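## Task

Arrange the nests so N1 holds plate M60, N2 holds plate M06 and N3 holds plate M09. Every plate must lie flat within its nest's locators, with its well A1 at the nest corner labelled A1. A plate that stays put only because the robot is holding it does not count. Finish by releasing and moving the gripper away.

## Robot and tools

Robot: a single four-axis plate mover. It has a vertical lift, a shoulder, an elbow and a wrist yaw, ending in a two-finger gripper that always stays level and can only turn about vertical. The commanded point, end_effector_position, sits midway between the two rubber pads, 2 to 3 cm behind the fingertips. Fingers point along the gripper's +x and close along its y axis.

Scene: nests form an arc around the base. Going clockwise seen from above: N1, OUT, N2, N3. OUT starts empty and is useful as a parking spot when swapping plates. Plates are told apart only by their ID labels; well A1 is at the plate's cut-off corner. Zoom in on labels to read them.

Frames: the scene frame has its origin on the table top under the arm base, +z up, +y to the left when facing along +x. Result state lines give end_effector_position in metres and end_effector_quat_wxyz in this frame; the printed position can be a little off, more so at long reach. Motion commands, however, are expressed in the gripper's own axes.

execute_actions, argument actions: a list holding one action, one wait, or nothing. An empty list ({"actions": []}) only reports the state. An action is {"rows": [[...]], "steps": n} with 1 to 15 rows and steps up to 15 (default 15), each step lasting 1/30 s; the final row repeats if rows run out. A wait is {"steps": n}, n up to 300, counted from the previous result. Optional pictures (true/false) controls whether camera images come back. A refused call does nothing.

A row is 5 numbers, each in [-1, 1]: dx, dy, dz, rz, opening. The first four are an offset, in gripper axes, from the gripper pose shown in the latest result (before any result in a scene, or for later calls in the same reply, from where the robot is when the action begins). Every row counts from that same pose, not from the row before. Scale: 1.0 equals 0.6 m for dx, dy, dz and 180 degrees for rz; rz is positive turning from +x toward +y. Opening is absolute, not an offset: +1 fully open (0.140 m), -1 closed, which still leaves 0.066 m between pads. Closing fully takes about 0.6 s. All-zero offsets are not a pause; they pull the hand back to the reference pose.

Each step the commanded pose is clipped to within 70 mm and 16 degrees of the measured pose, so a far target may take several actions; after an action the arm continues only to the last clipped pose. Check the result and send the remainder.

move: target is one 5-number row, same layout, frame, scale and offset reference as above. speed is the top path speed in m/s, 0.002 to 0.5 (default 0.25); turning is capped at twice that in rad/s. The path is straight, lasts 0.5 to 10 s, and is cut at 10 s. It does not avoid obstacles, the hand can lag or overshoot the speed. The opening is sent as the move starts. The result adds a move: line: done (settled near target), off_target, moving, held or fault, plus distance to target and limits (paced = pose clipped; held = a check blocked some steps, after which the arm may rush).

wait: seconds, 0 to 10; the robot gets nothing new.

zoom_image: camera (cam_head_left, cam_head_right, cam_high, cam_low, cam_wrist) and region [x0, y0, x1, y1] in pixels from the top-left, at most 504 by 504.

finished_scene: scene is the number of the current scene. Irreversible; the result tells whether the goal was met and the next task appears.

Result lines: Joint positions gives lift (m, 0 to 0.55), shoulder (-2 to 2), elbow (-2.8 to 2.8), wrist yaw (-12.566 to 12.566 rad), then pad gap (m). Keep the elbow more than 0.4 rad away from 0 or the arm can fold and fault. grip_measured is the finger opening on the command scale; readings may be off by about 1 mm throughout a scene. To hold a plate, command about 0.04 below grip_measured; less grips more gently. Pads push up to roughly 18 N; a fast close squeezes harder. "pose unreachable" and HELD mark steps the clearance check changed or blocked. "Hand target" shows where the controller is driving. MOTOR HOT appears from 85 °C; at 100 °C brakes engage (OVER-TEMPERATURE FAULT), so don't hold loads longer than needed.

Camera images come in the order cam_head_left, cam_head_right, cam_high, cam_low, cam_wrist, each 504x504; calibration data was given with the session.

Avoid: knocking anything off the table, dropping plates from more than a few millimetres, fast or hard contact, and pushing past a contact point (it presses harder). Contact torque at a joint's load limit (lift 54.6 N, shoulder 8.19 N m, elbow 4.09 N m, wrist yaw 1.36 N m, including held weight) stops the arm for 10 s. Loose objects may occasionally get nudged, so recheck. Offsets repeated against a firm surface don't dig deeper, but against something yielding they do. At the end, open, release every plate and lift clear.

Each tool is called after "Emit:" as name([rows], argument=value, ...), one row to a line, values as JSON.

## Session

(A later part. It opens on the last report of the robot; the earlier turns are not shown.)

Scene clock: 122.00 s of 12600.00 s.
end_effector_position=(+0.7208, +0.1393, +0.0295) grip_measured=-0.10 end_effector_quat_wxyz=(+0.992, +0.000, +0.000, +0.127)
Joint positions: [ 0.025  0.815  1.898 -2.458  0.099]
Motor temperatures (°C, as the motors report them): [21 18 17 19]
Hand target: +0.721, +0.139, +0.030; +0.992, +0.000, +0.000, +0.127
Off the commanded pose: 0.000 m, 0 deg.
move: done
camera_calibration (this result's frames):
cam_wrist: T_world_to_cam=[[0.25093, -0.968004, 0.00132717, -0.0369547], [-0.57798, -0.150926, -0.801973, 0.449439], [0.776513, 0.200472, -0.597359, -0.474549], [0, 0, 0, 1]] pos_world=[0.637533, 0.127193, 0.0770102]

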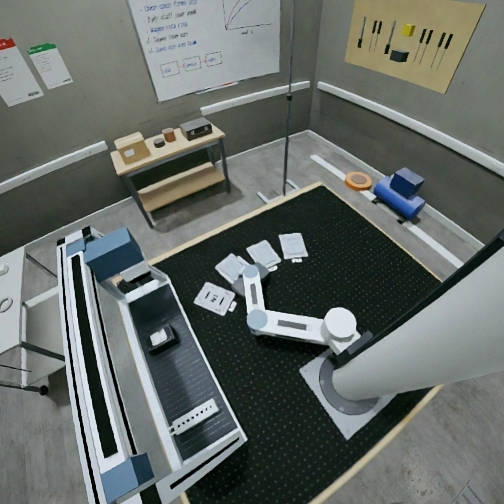

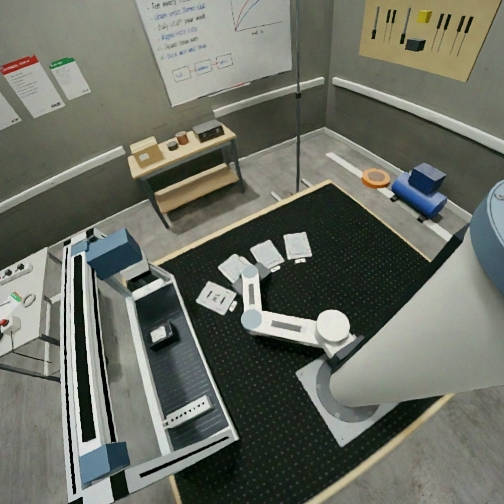

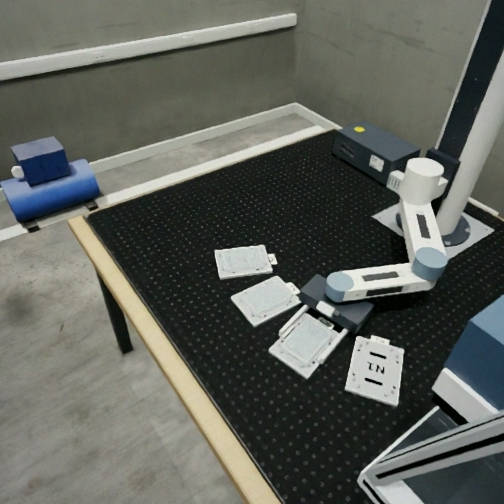

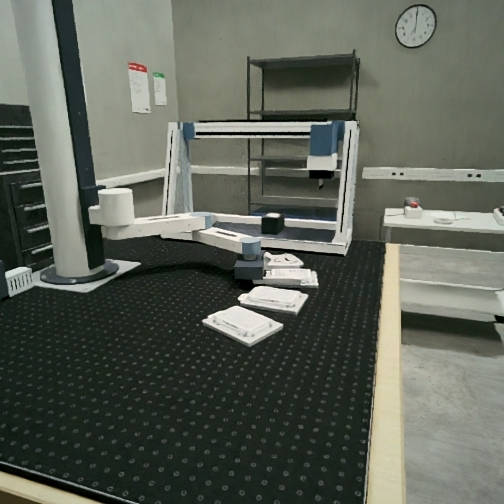

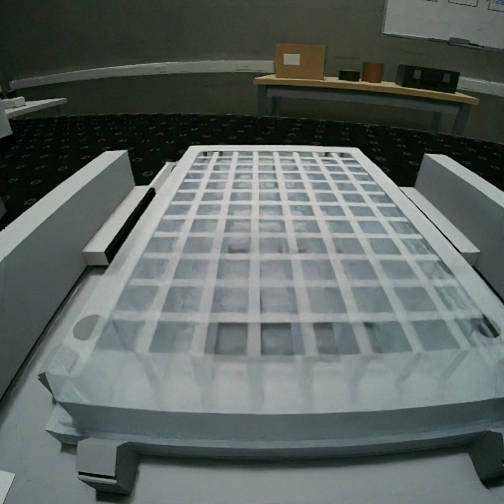

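Emit:
move(target=[0,0,0,0,-0.51])

Emit:
move(target=[0,0,0.04,0,-0.51], speed=0.08)

Emit:
move(target=[-0.0845,0.2948,0,0.1108,-0.51], speed=0.3)

Scene clock: 128.40 s of 12600.00 s.
end_effector_position=(+0.7208, +0.1393, +0.0295) grip_measured=-0.46 end_effector_quat_wxyz=(+0.992, +0.000, +0.000, +0.127)
Joint positions: [ 0.025  0.815  1.898 -2.458  0.086]
Motor temperatures (°C, as the motors report them): [21 18 17 19]
Hand target: +0.721, +0.139, +0.030; +0.992, +0.000, +0.000, +0.127
Off the commanded pose: 0.000 m, 0 deg.
After step 90, 2.70 s passed at rest.
move: done
camera_calibration (this result's frames):
cam_wrist: T_world_to_cam=[[0.250672, -0.968071, 0.00132717, -0.0368124], [-0.57802, -0.150772, -0.801973, 0.449443], [0.776567, 0.200265, -0.597359, -0.474553], [0, 0, 0, 1]] pos_world=[0.637537, 0.127163, 0.0770114]

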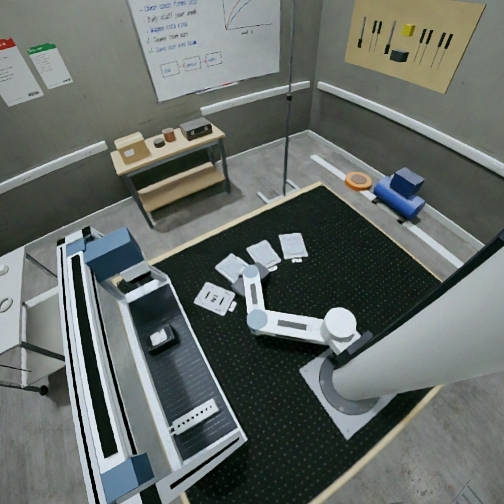

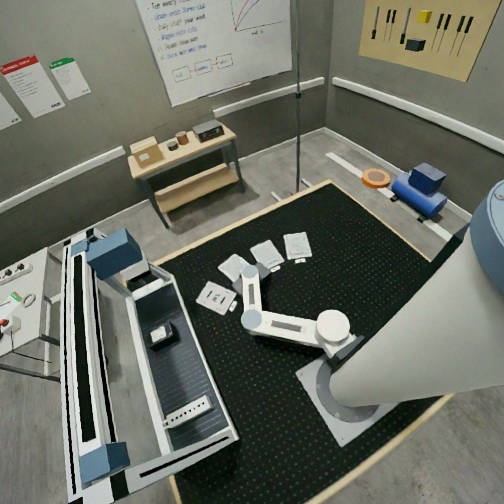

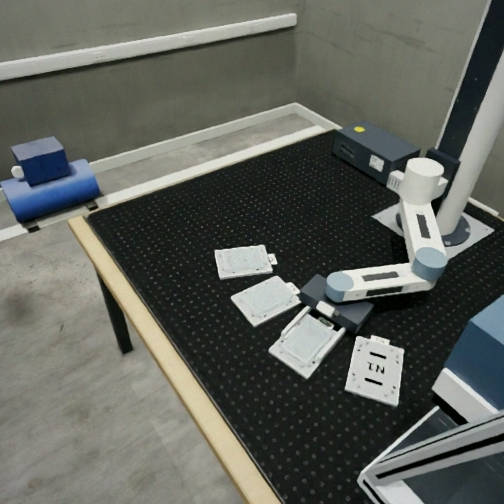

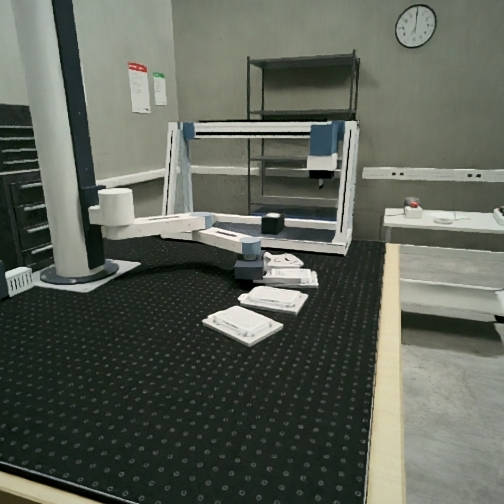

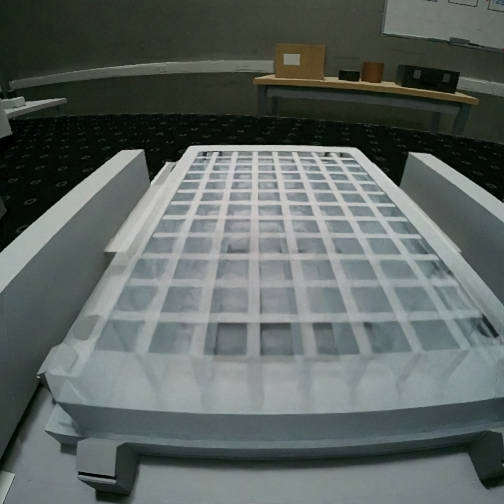

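Scene clock: 129.10 s of 12600.00 s.
end_effector_position=(+0.7208, +0.1393, +0.0536) grip_measured=-0.46 end_effector_quat_wxyz=(+0.992, +0.000, +0.000, +0.127)
Joint positions: [ 0.049  0.815  1.898 -2.458  0.086]
Motor temperatures (°C, as the motors report them): [21 18 17 19]
Hand target: +0.721, +0.139, +0.054; +0.992, +0.000, +0.000, +0.127
Off the commanded pose: 0.000 m, 0 deg.
move: done
camera_calibration (this result's frames):
cam_wrist: T_world_to_cam=[[0.250683, -0.968068, 0.00132717, -0.0368489], [-0.578019, -0.150778, -0.801973, 0.468714], [0.776564, 0.200274, -0.597359, -0.4602], [0, 0, 0, 1]] pos_world=[0.637538, 0.127166, 0.10104]

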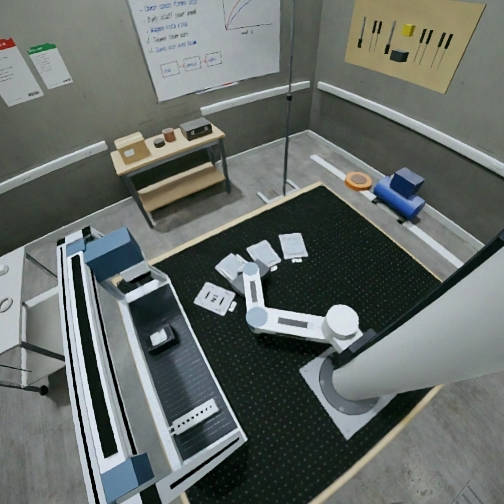

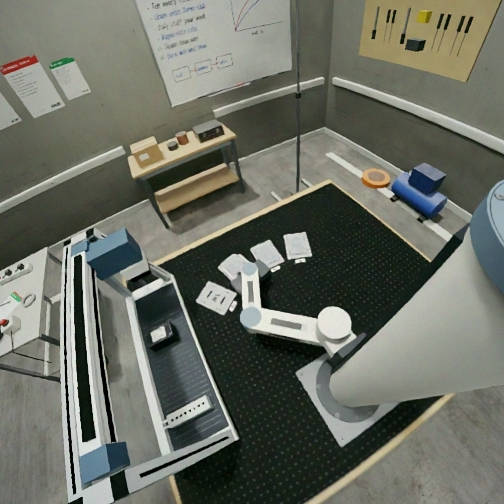

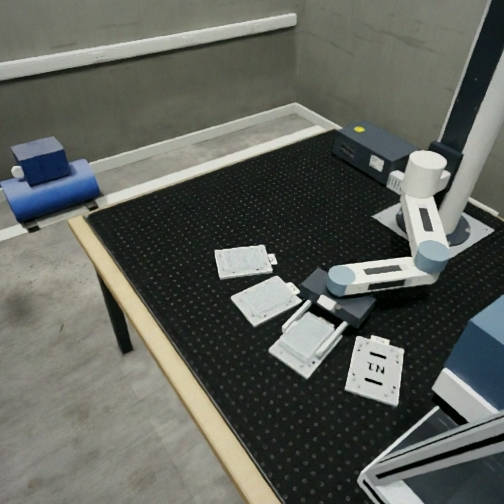

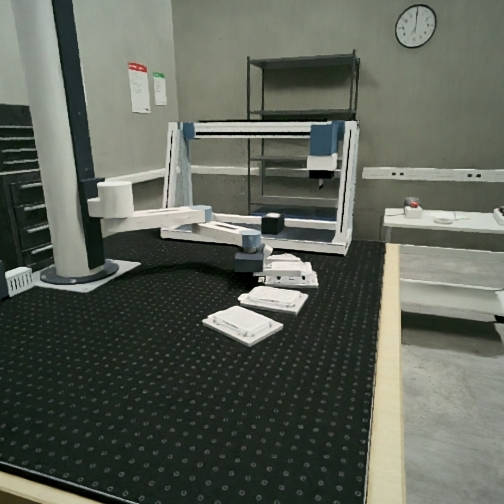

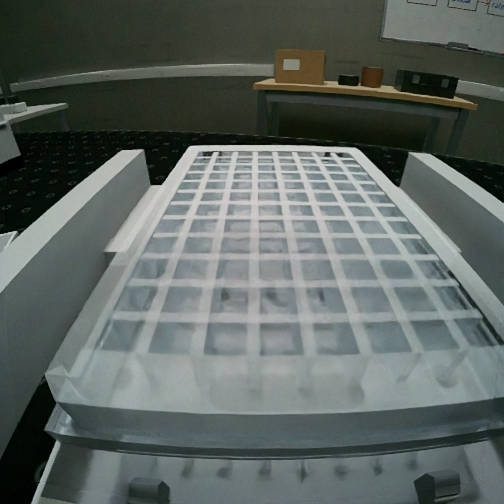

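Scene clock: 130.10 s of 12600.00 s.
end_effector_position=(+0.6271, +0.2979, +0.0535) grip_measured=-0.46 end_effector_quat_wxyz=(+0.955, +0.000, +0.000, +0.297)
Joint positions: [ 0.049  1.203  1.759 -2.359  0.086]
Motor temperatures (°C, as the motors report them): [21 18 17 19]
Hand target: +0.627, +0.298, +0.054; +0.955, +0.000, +0.000, +0.297
Off the commanded pose: 0.000 m, 0 deg.
move: done
camera_calibration (this result's frames):
cam_wrist: T_world_to_cam=[[0.566439, -0.824103, 0.00132717, -0.100696], [-0.491683, -0.339245, -0.801973, 0.440484], [0.661358, 0.453616, -0.597359, -0.422443], [0, 0, 0, 1]] pos_world=[0.553003, 0.258075, 0.101039]

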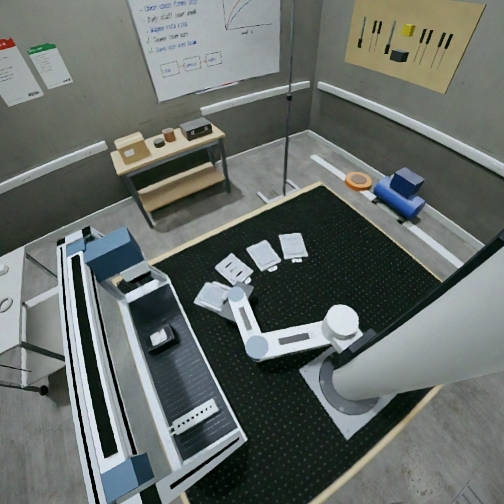

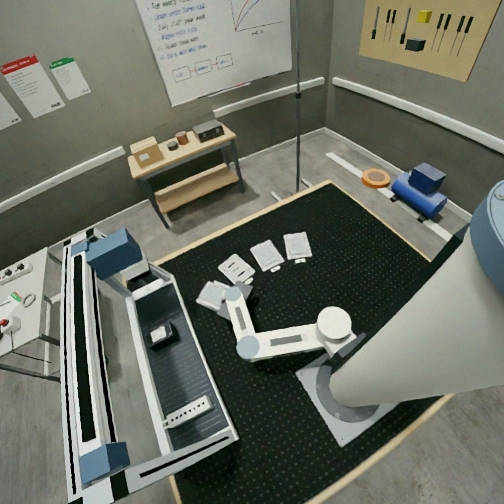

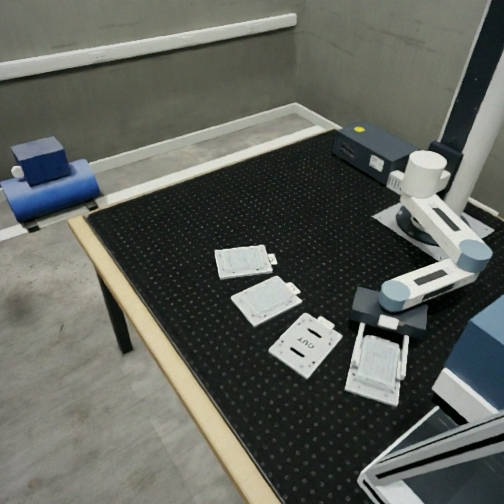

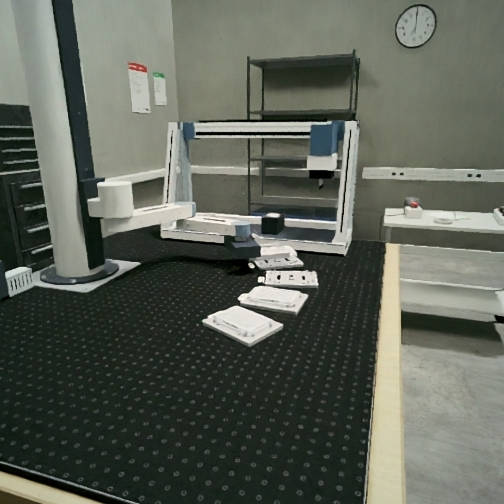

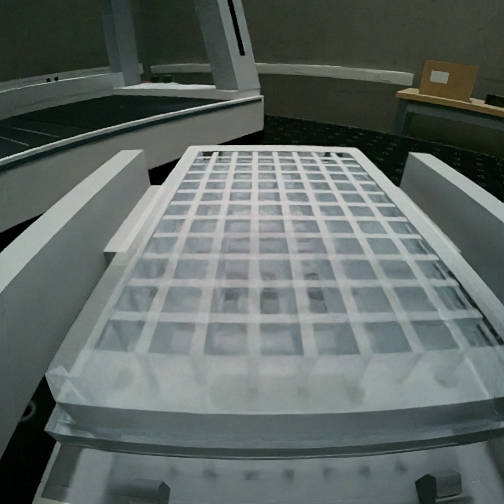

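Emit:
move(target=[-0.0003,-0.0005,-0.039,0,-0.51], speed=0.03)

Emit:
execute_actions([
  {"rows":[[0,0,0,0,-0.1]],"steps":8},
], pictures=false)

Emit:
move(target=[0,0,0.05,0,-0.1])

Emit:
move(target=[-0.347,-0.425,0.07,-0.22,-0.1], speed=0.45)

Emit:
zoom_image(camera="cam_wrist", region=[130, 150, 400, 380])

Scene clock: 139.80 s of 12600.00 s.
end_effector_position=(+0.6271, +0.2977, +0.0301) grip_measured=-0.46 end_effector_quat_wxyz=(+0.955, +0.000, +0.000, +0.297)
Joint positions: [ 0.025  1.203  1.758 -2.358  0.086]
Motor temperatures (°C, as the motors report them): [21 18 17 19]
Hand target: +0.627, +0.298, +0.030; +0.955, +0.000, +0.000, +0.297
Off the commanded pose: 0.000 m, 0 deg.
After step 90, 5.70 s passed at rest.
move: done
camera_calibration (this result's frames):
cam_wrist: T_world_to_cam=[[0.566446, -0.824098, 0.00132717, -0.100877], [-0.49168, -0.339249, -0.801973, 0.42158], [0.661354, 0.453621, -0.597359, -0.436329], [0, 0, 0, 1]] pos_world=[0.552992, 0.257817, 0.0775847]

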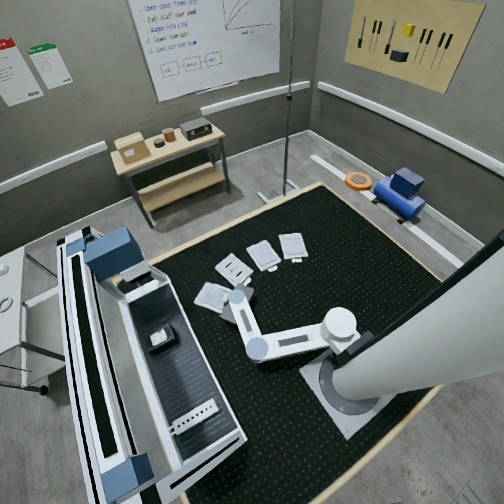

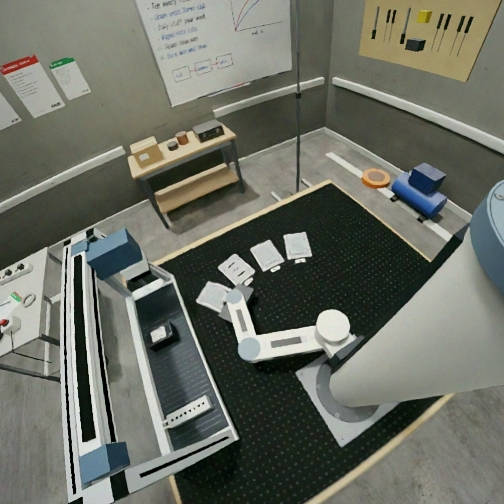

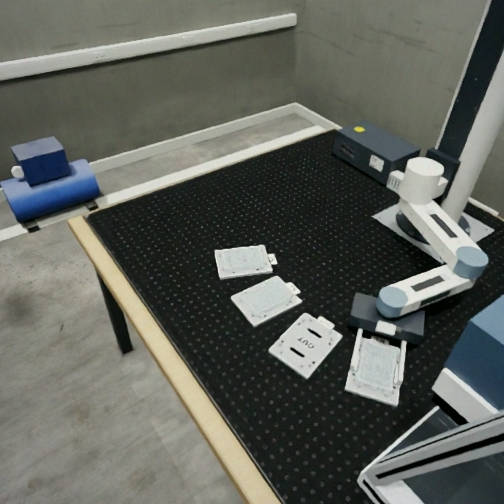

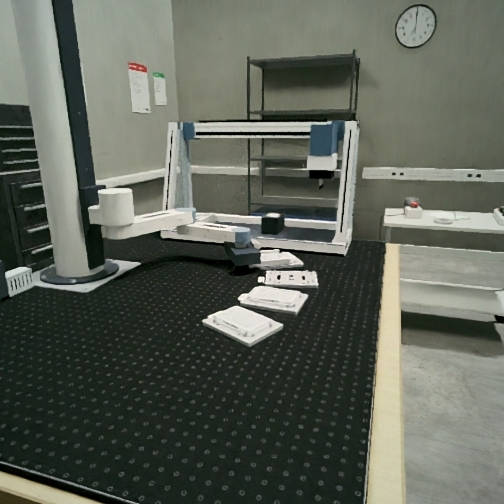

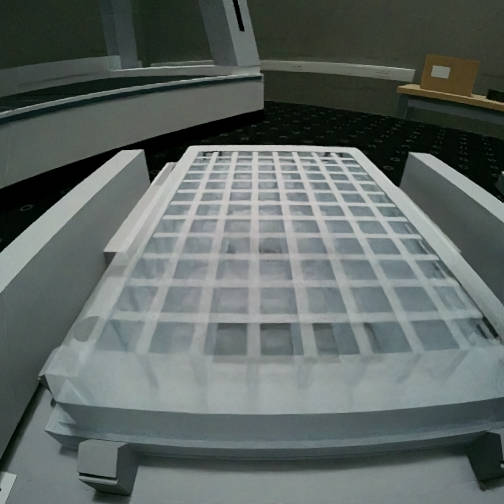

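Scene clock: 140.07 s of 12600.00 s.
end_effector_position=(+0.6271, +0.2977, +0.0301) grip_measured=-0.10 end_effector_quat_wxyz=(+0.955, +0.000, +0.000, +0.297)
Joint positions: [ 0.025  1.203  1.758 -2.358  0.099]
Motor temperatures (°C, as the motors report them): [21 18 17 19]
Hand target: +0.627, +0.298, +0.030; +0.955, +0.000, +0.000, +0.297
Off the commanded pose: 0.000 m, 0 deg.
Steps of this call (steps 1 to 8: all 8 steps of this action). Readings (end_effector_position):
1: (+0.6271, +0.2977, +0.0301)
2: (+0.6271, +0.2977, +0.0301)
4: (+0.6271, +0.2977, +0.0301)
8: the state above

Scene clock: 141.00 s of 12600.00 s.
end_effector_position=(+0.6271, +0.2977, +0.0601) grip_measured=-0.10 end_effector_quat_wxyz=(+0.955, +0.000, +0.000, +0.297)
Joint positions: [ 0.055  1.203  1.758 -2.358  0.099]
Motor temperatures (°C, as the motors report them): [21 18 17 19]
Hand target: +0.627, +0.298, +0.060; +0.955, +0.000, +0.000, +0.297
Off the commanded pose: 0.000 m, 0 deg.
move: done
camera_calibration (this result's frames):
cam_wrist: T_world_to_cam=[[0.56649, -0.824067, 0.00132717, -0.100936], [-0.491662, -0.339276, -0.801973, 0.445672], [0.66133, 0.453657, -0.597359, -0.418382], [0, 0, 0, 1]] pos_world=[0.552988, 0.25783, 0.107626]

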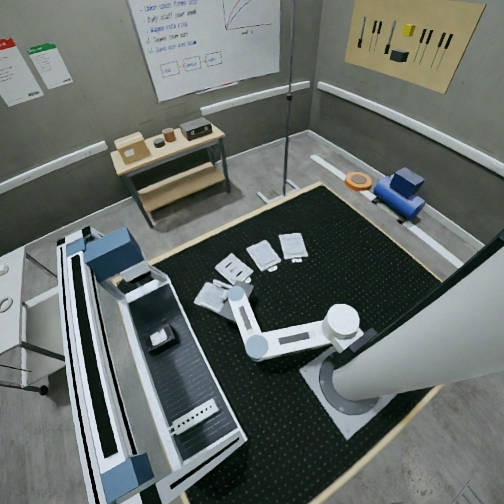

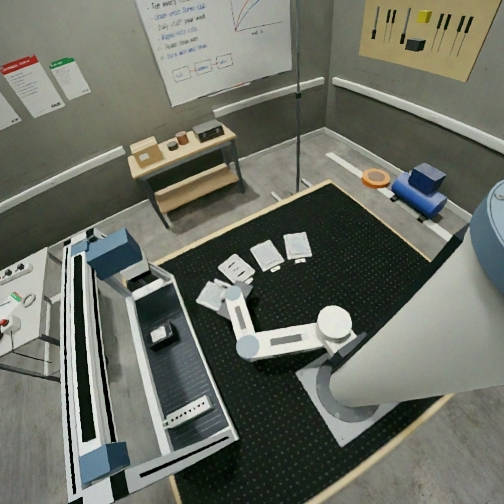

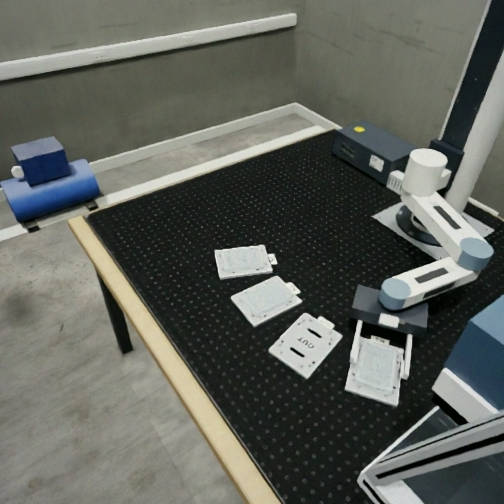

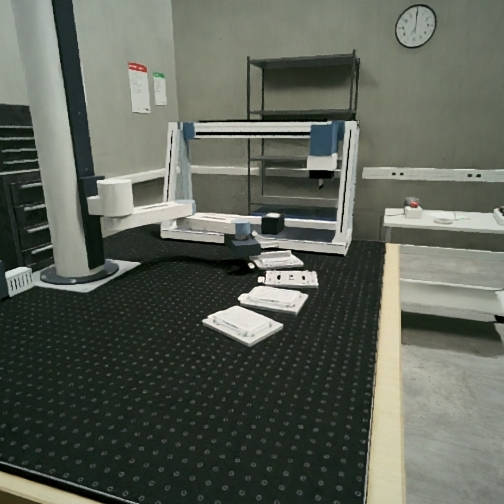

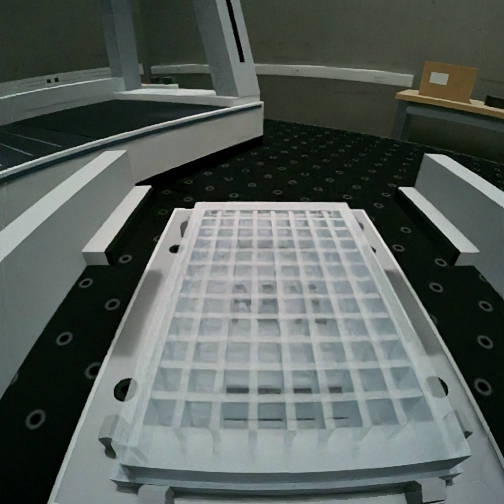

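Scene clock: 142.27 s of 12600.00 s.
end_effector_position=(+0.6002, -0.0306, +0.1022) grip_measured=-0.10 end_effector_quat_wxyz=(+0.999, +0.000, +0.000, -0.044)
Joint positions: [ 0.097  0.811  1.157 -2.057  0.099]
Motor temperatures (°C, as the motors report them): [21 18 17 19]
Hand target: +0.600, -0.030, +0.102; +0.999, +0.000, +0.000, -0.044
Off the commanded pose: 0.000 m, 0 deg.
move: done
camera_calibration (this result's frames):
cam_wrist: T_world_to_cam=[[-0.0894452, -0.995991, 0.00132717, 0.032178], [-0.595061, 0.0523709, -0.801973, 0.428847], [0.798688, -0.0725224, -0.597359, -0.325149], [0, 0, 0, 1]] pos_world=[0.517761, -0.0139907, 0.14965]

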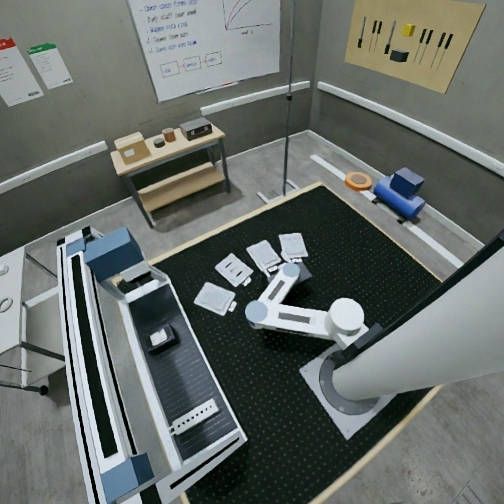

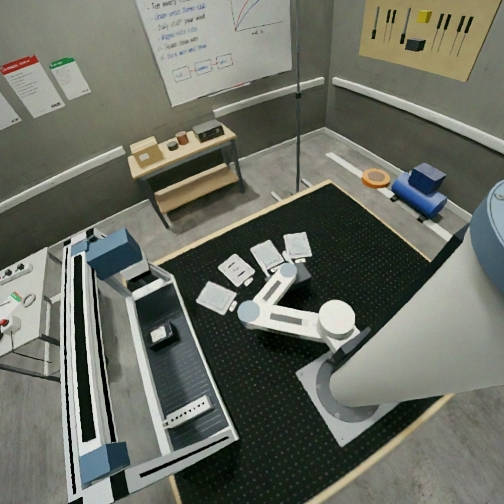

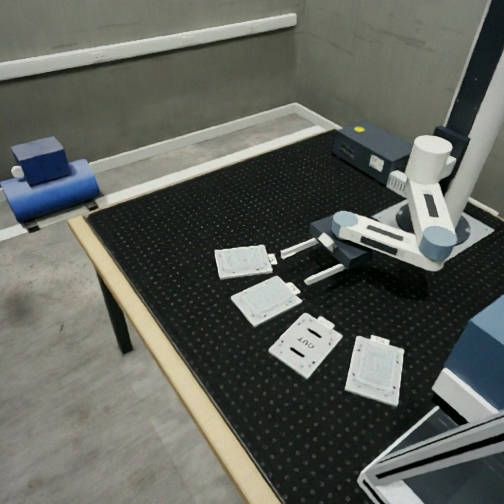

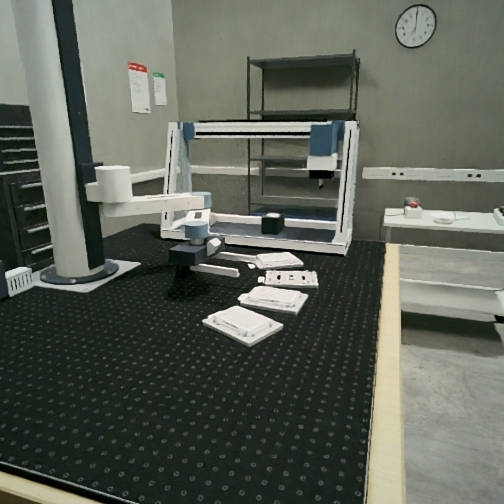

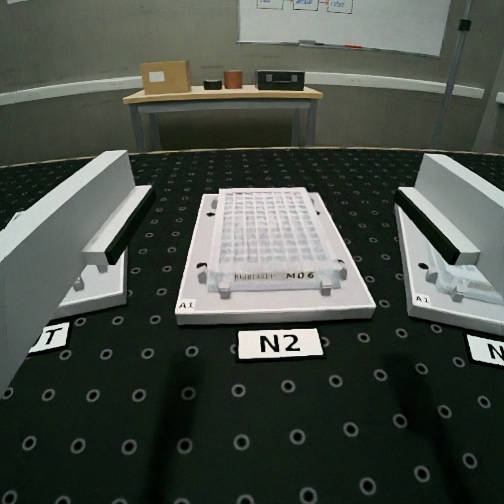

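Region (130, 150, 400, 380) of cam_wrist's 504x504 image, scaled by 1.867, with more detail than that image has; it fills the top 429 rows of this view, and the rest is white.

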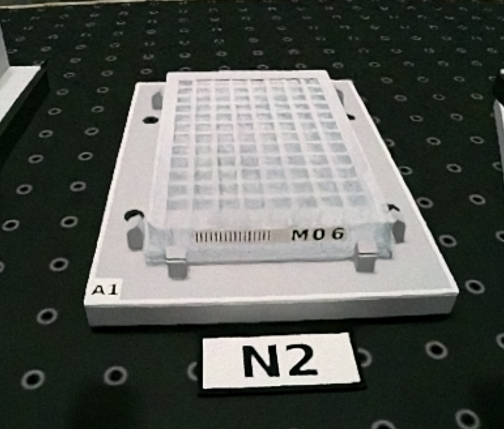

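The far-right corner is square, and the wider margin sits on the near side, so the plate is oriented correctly.

Emit:
finished_scene(scene=2)

The scene is finished: the task was done.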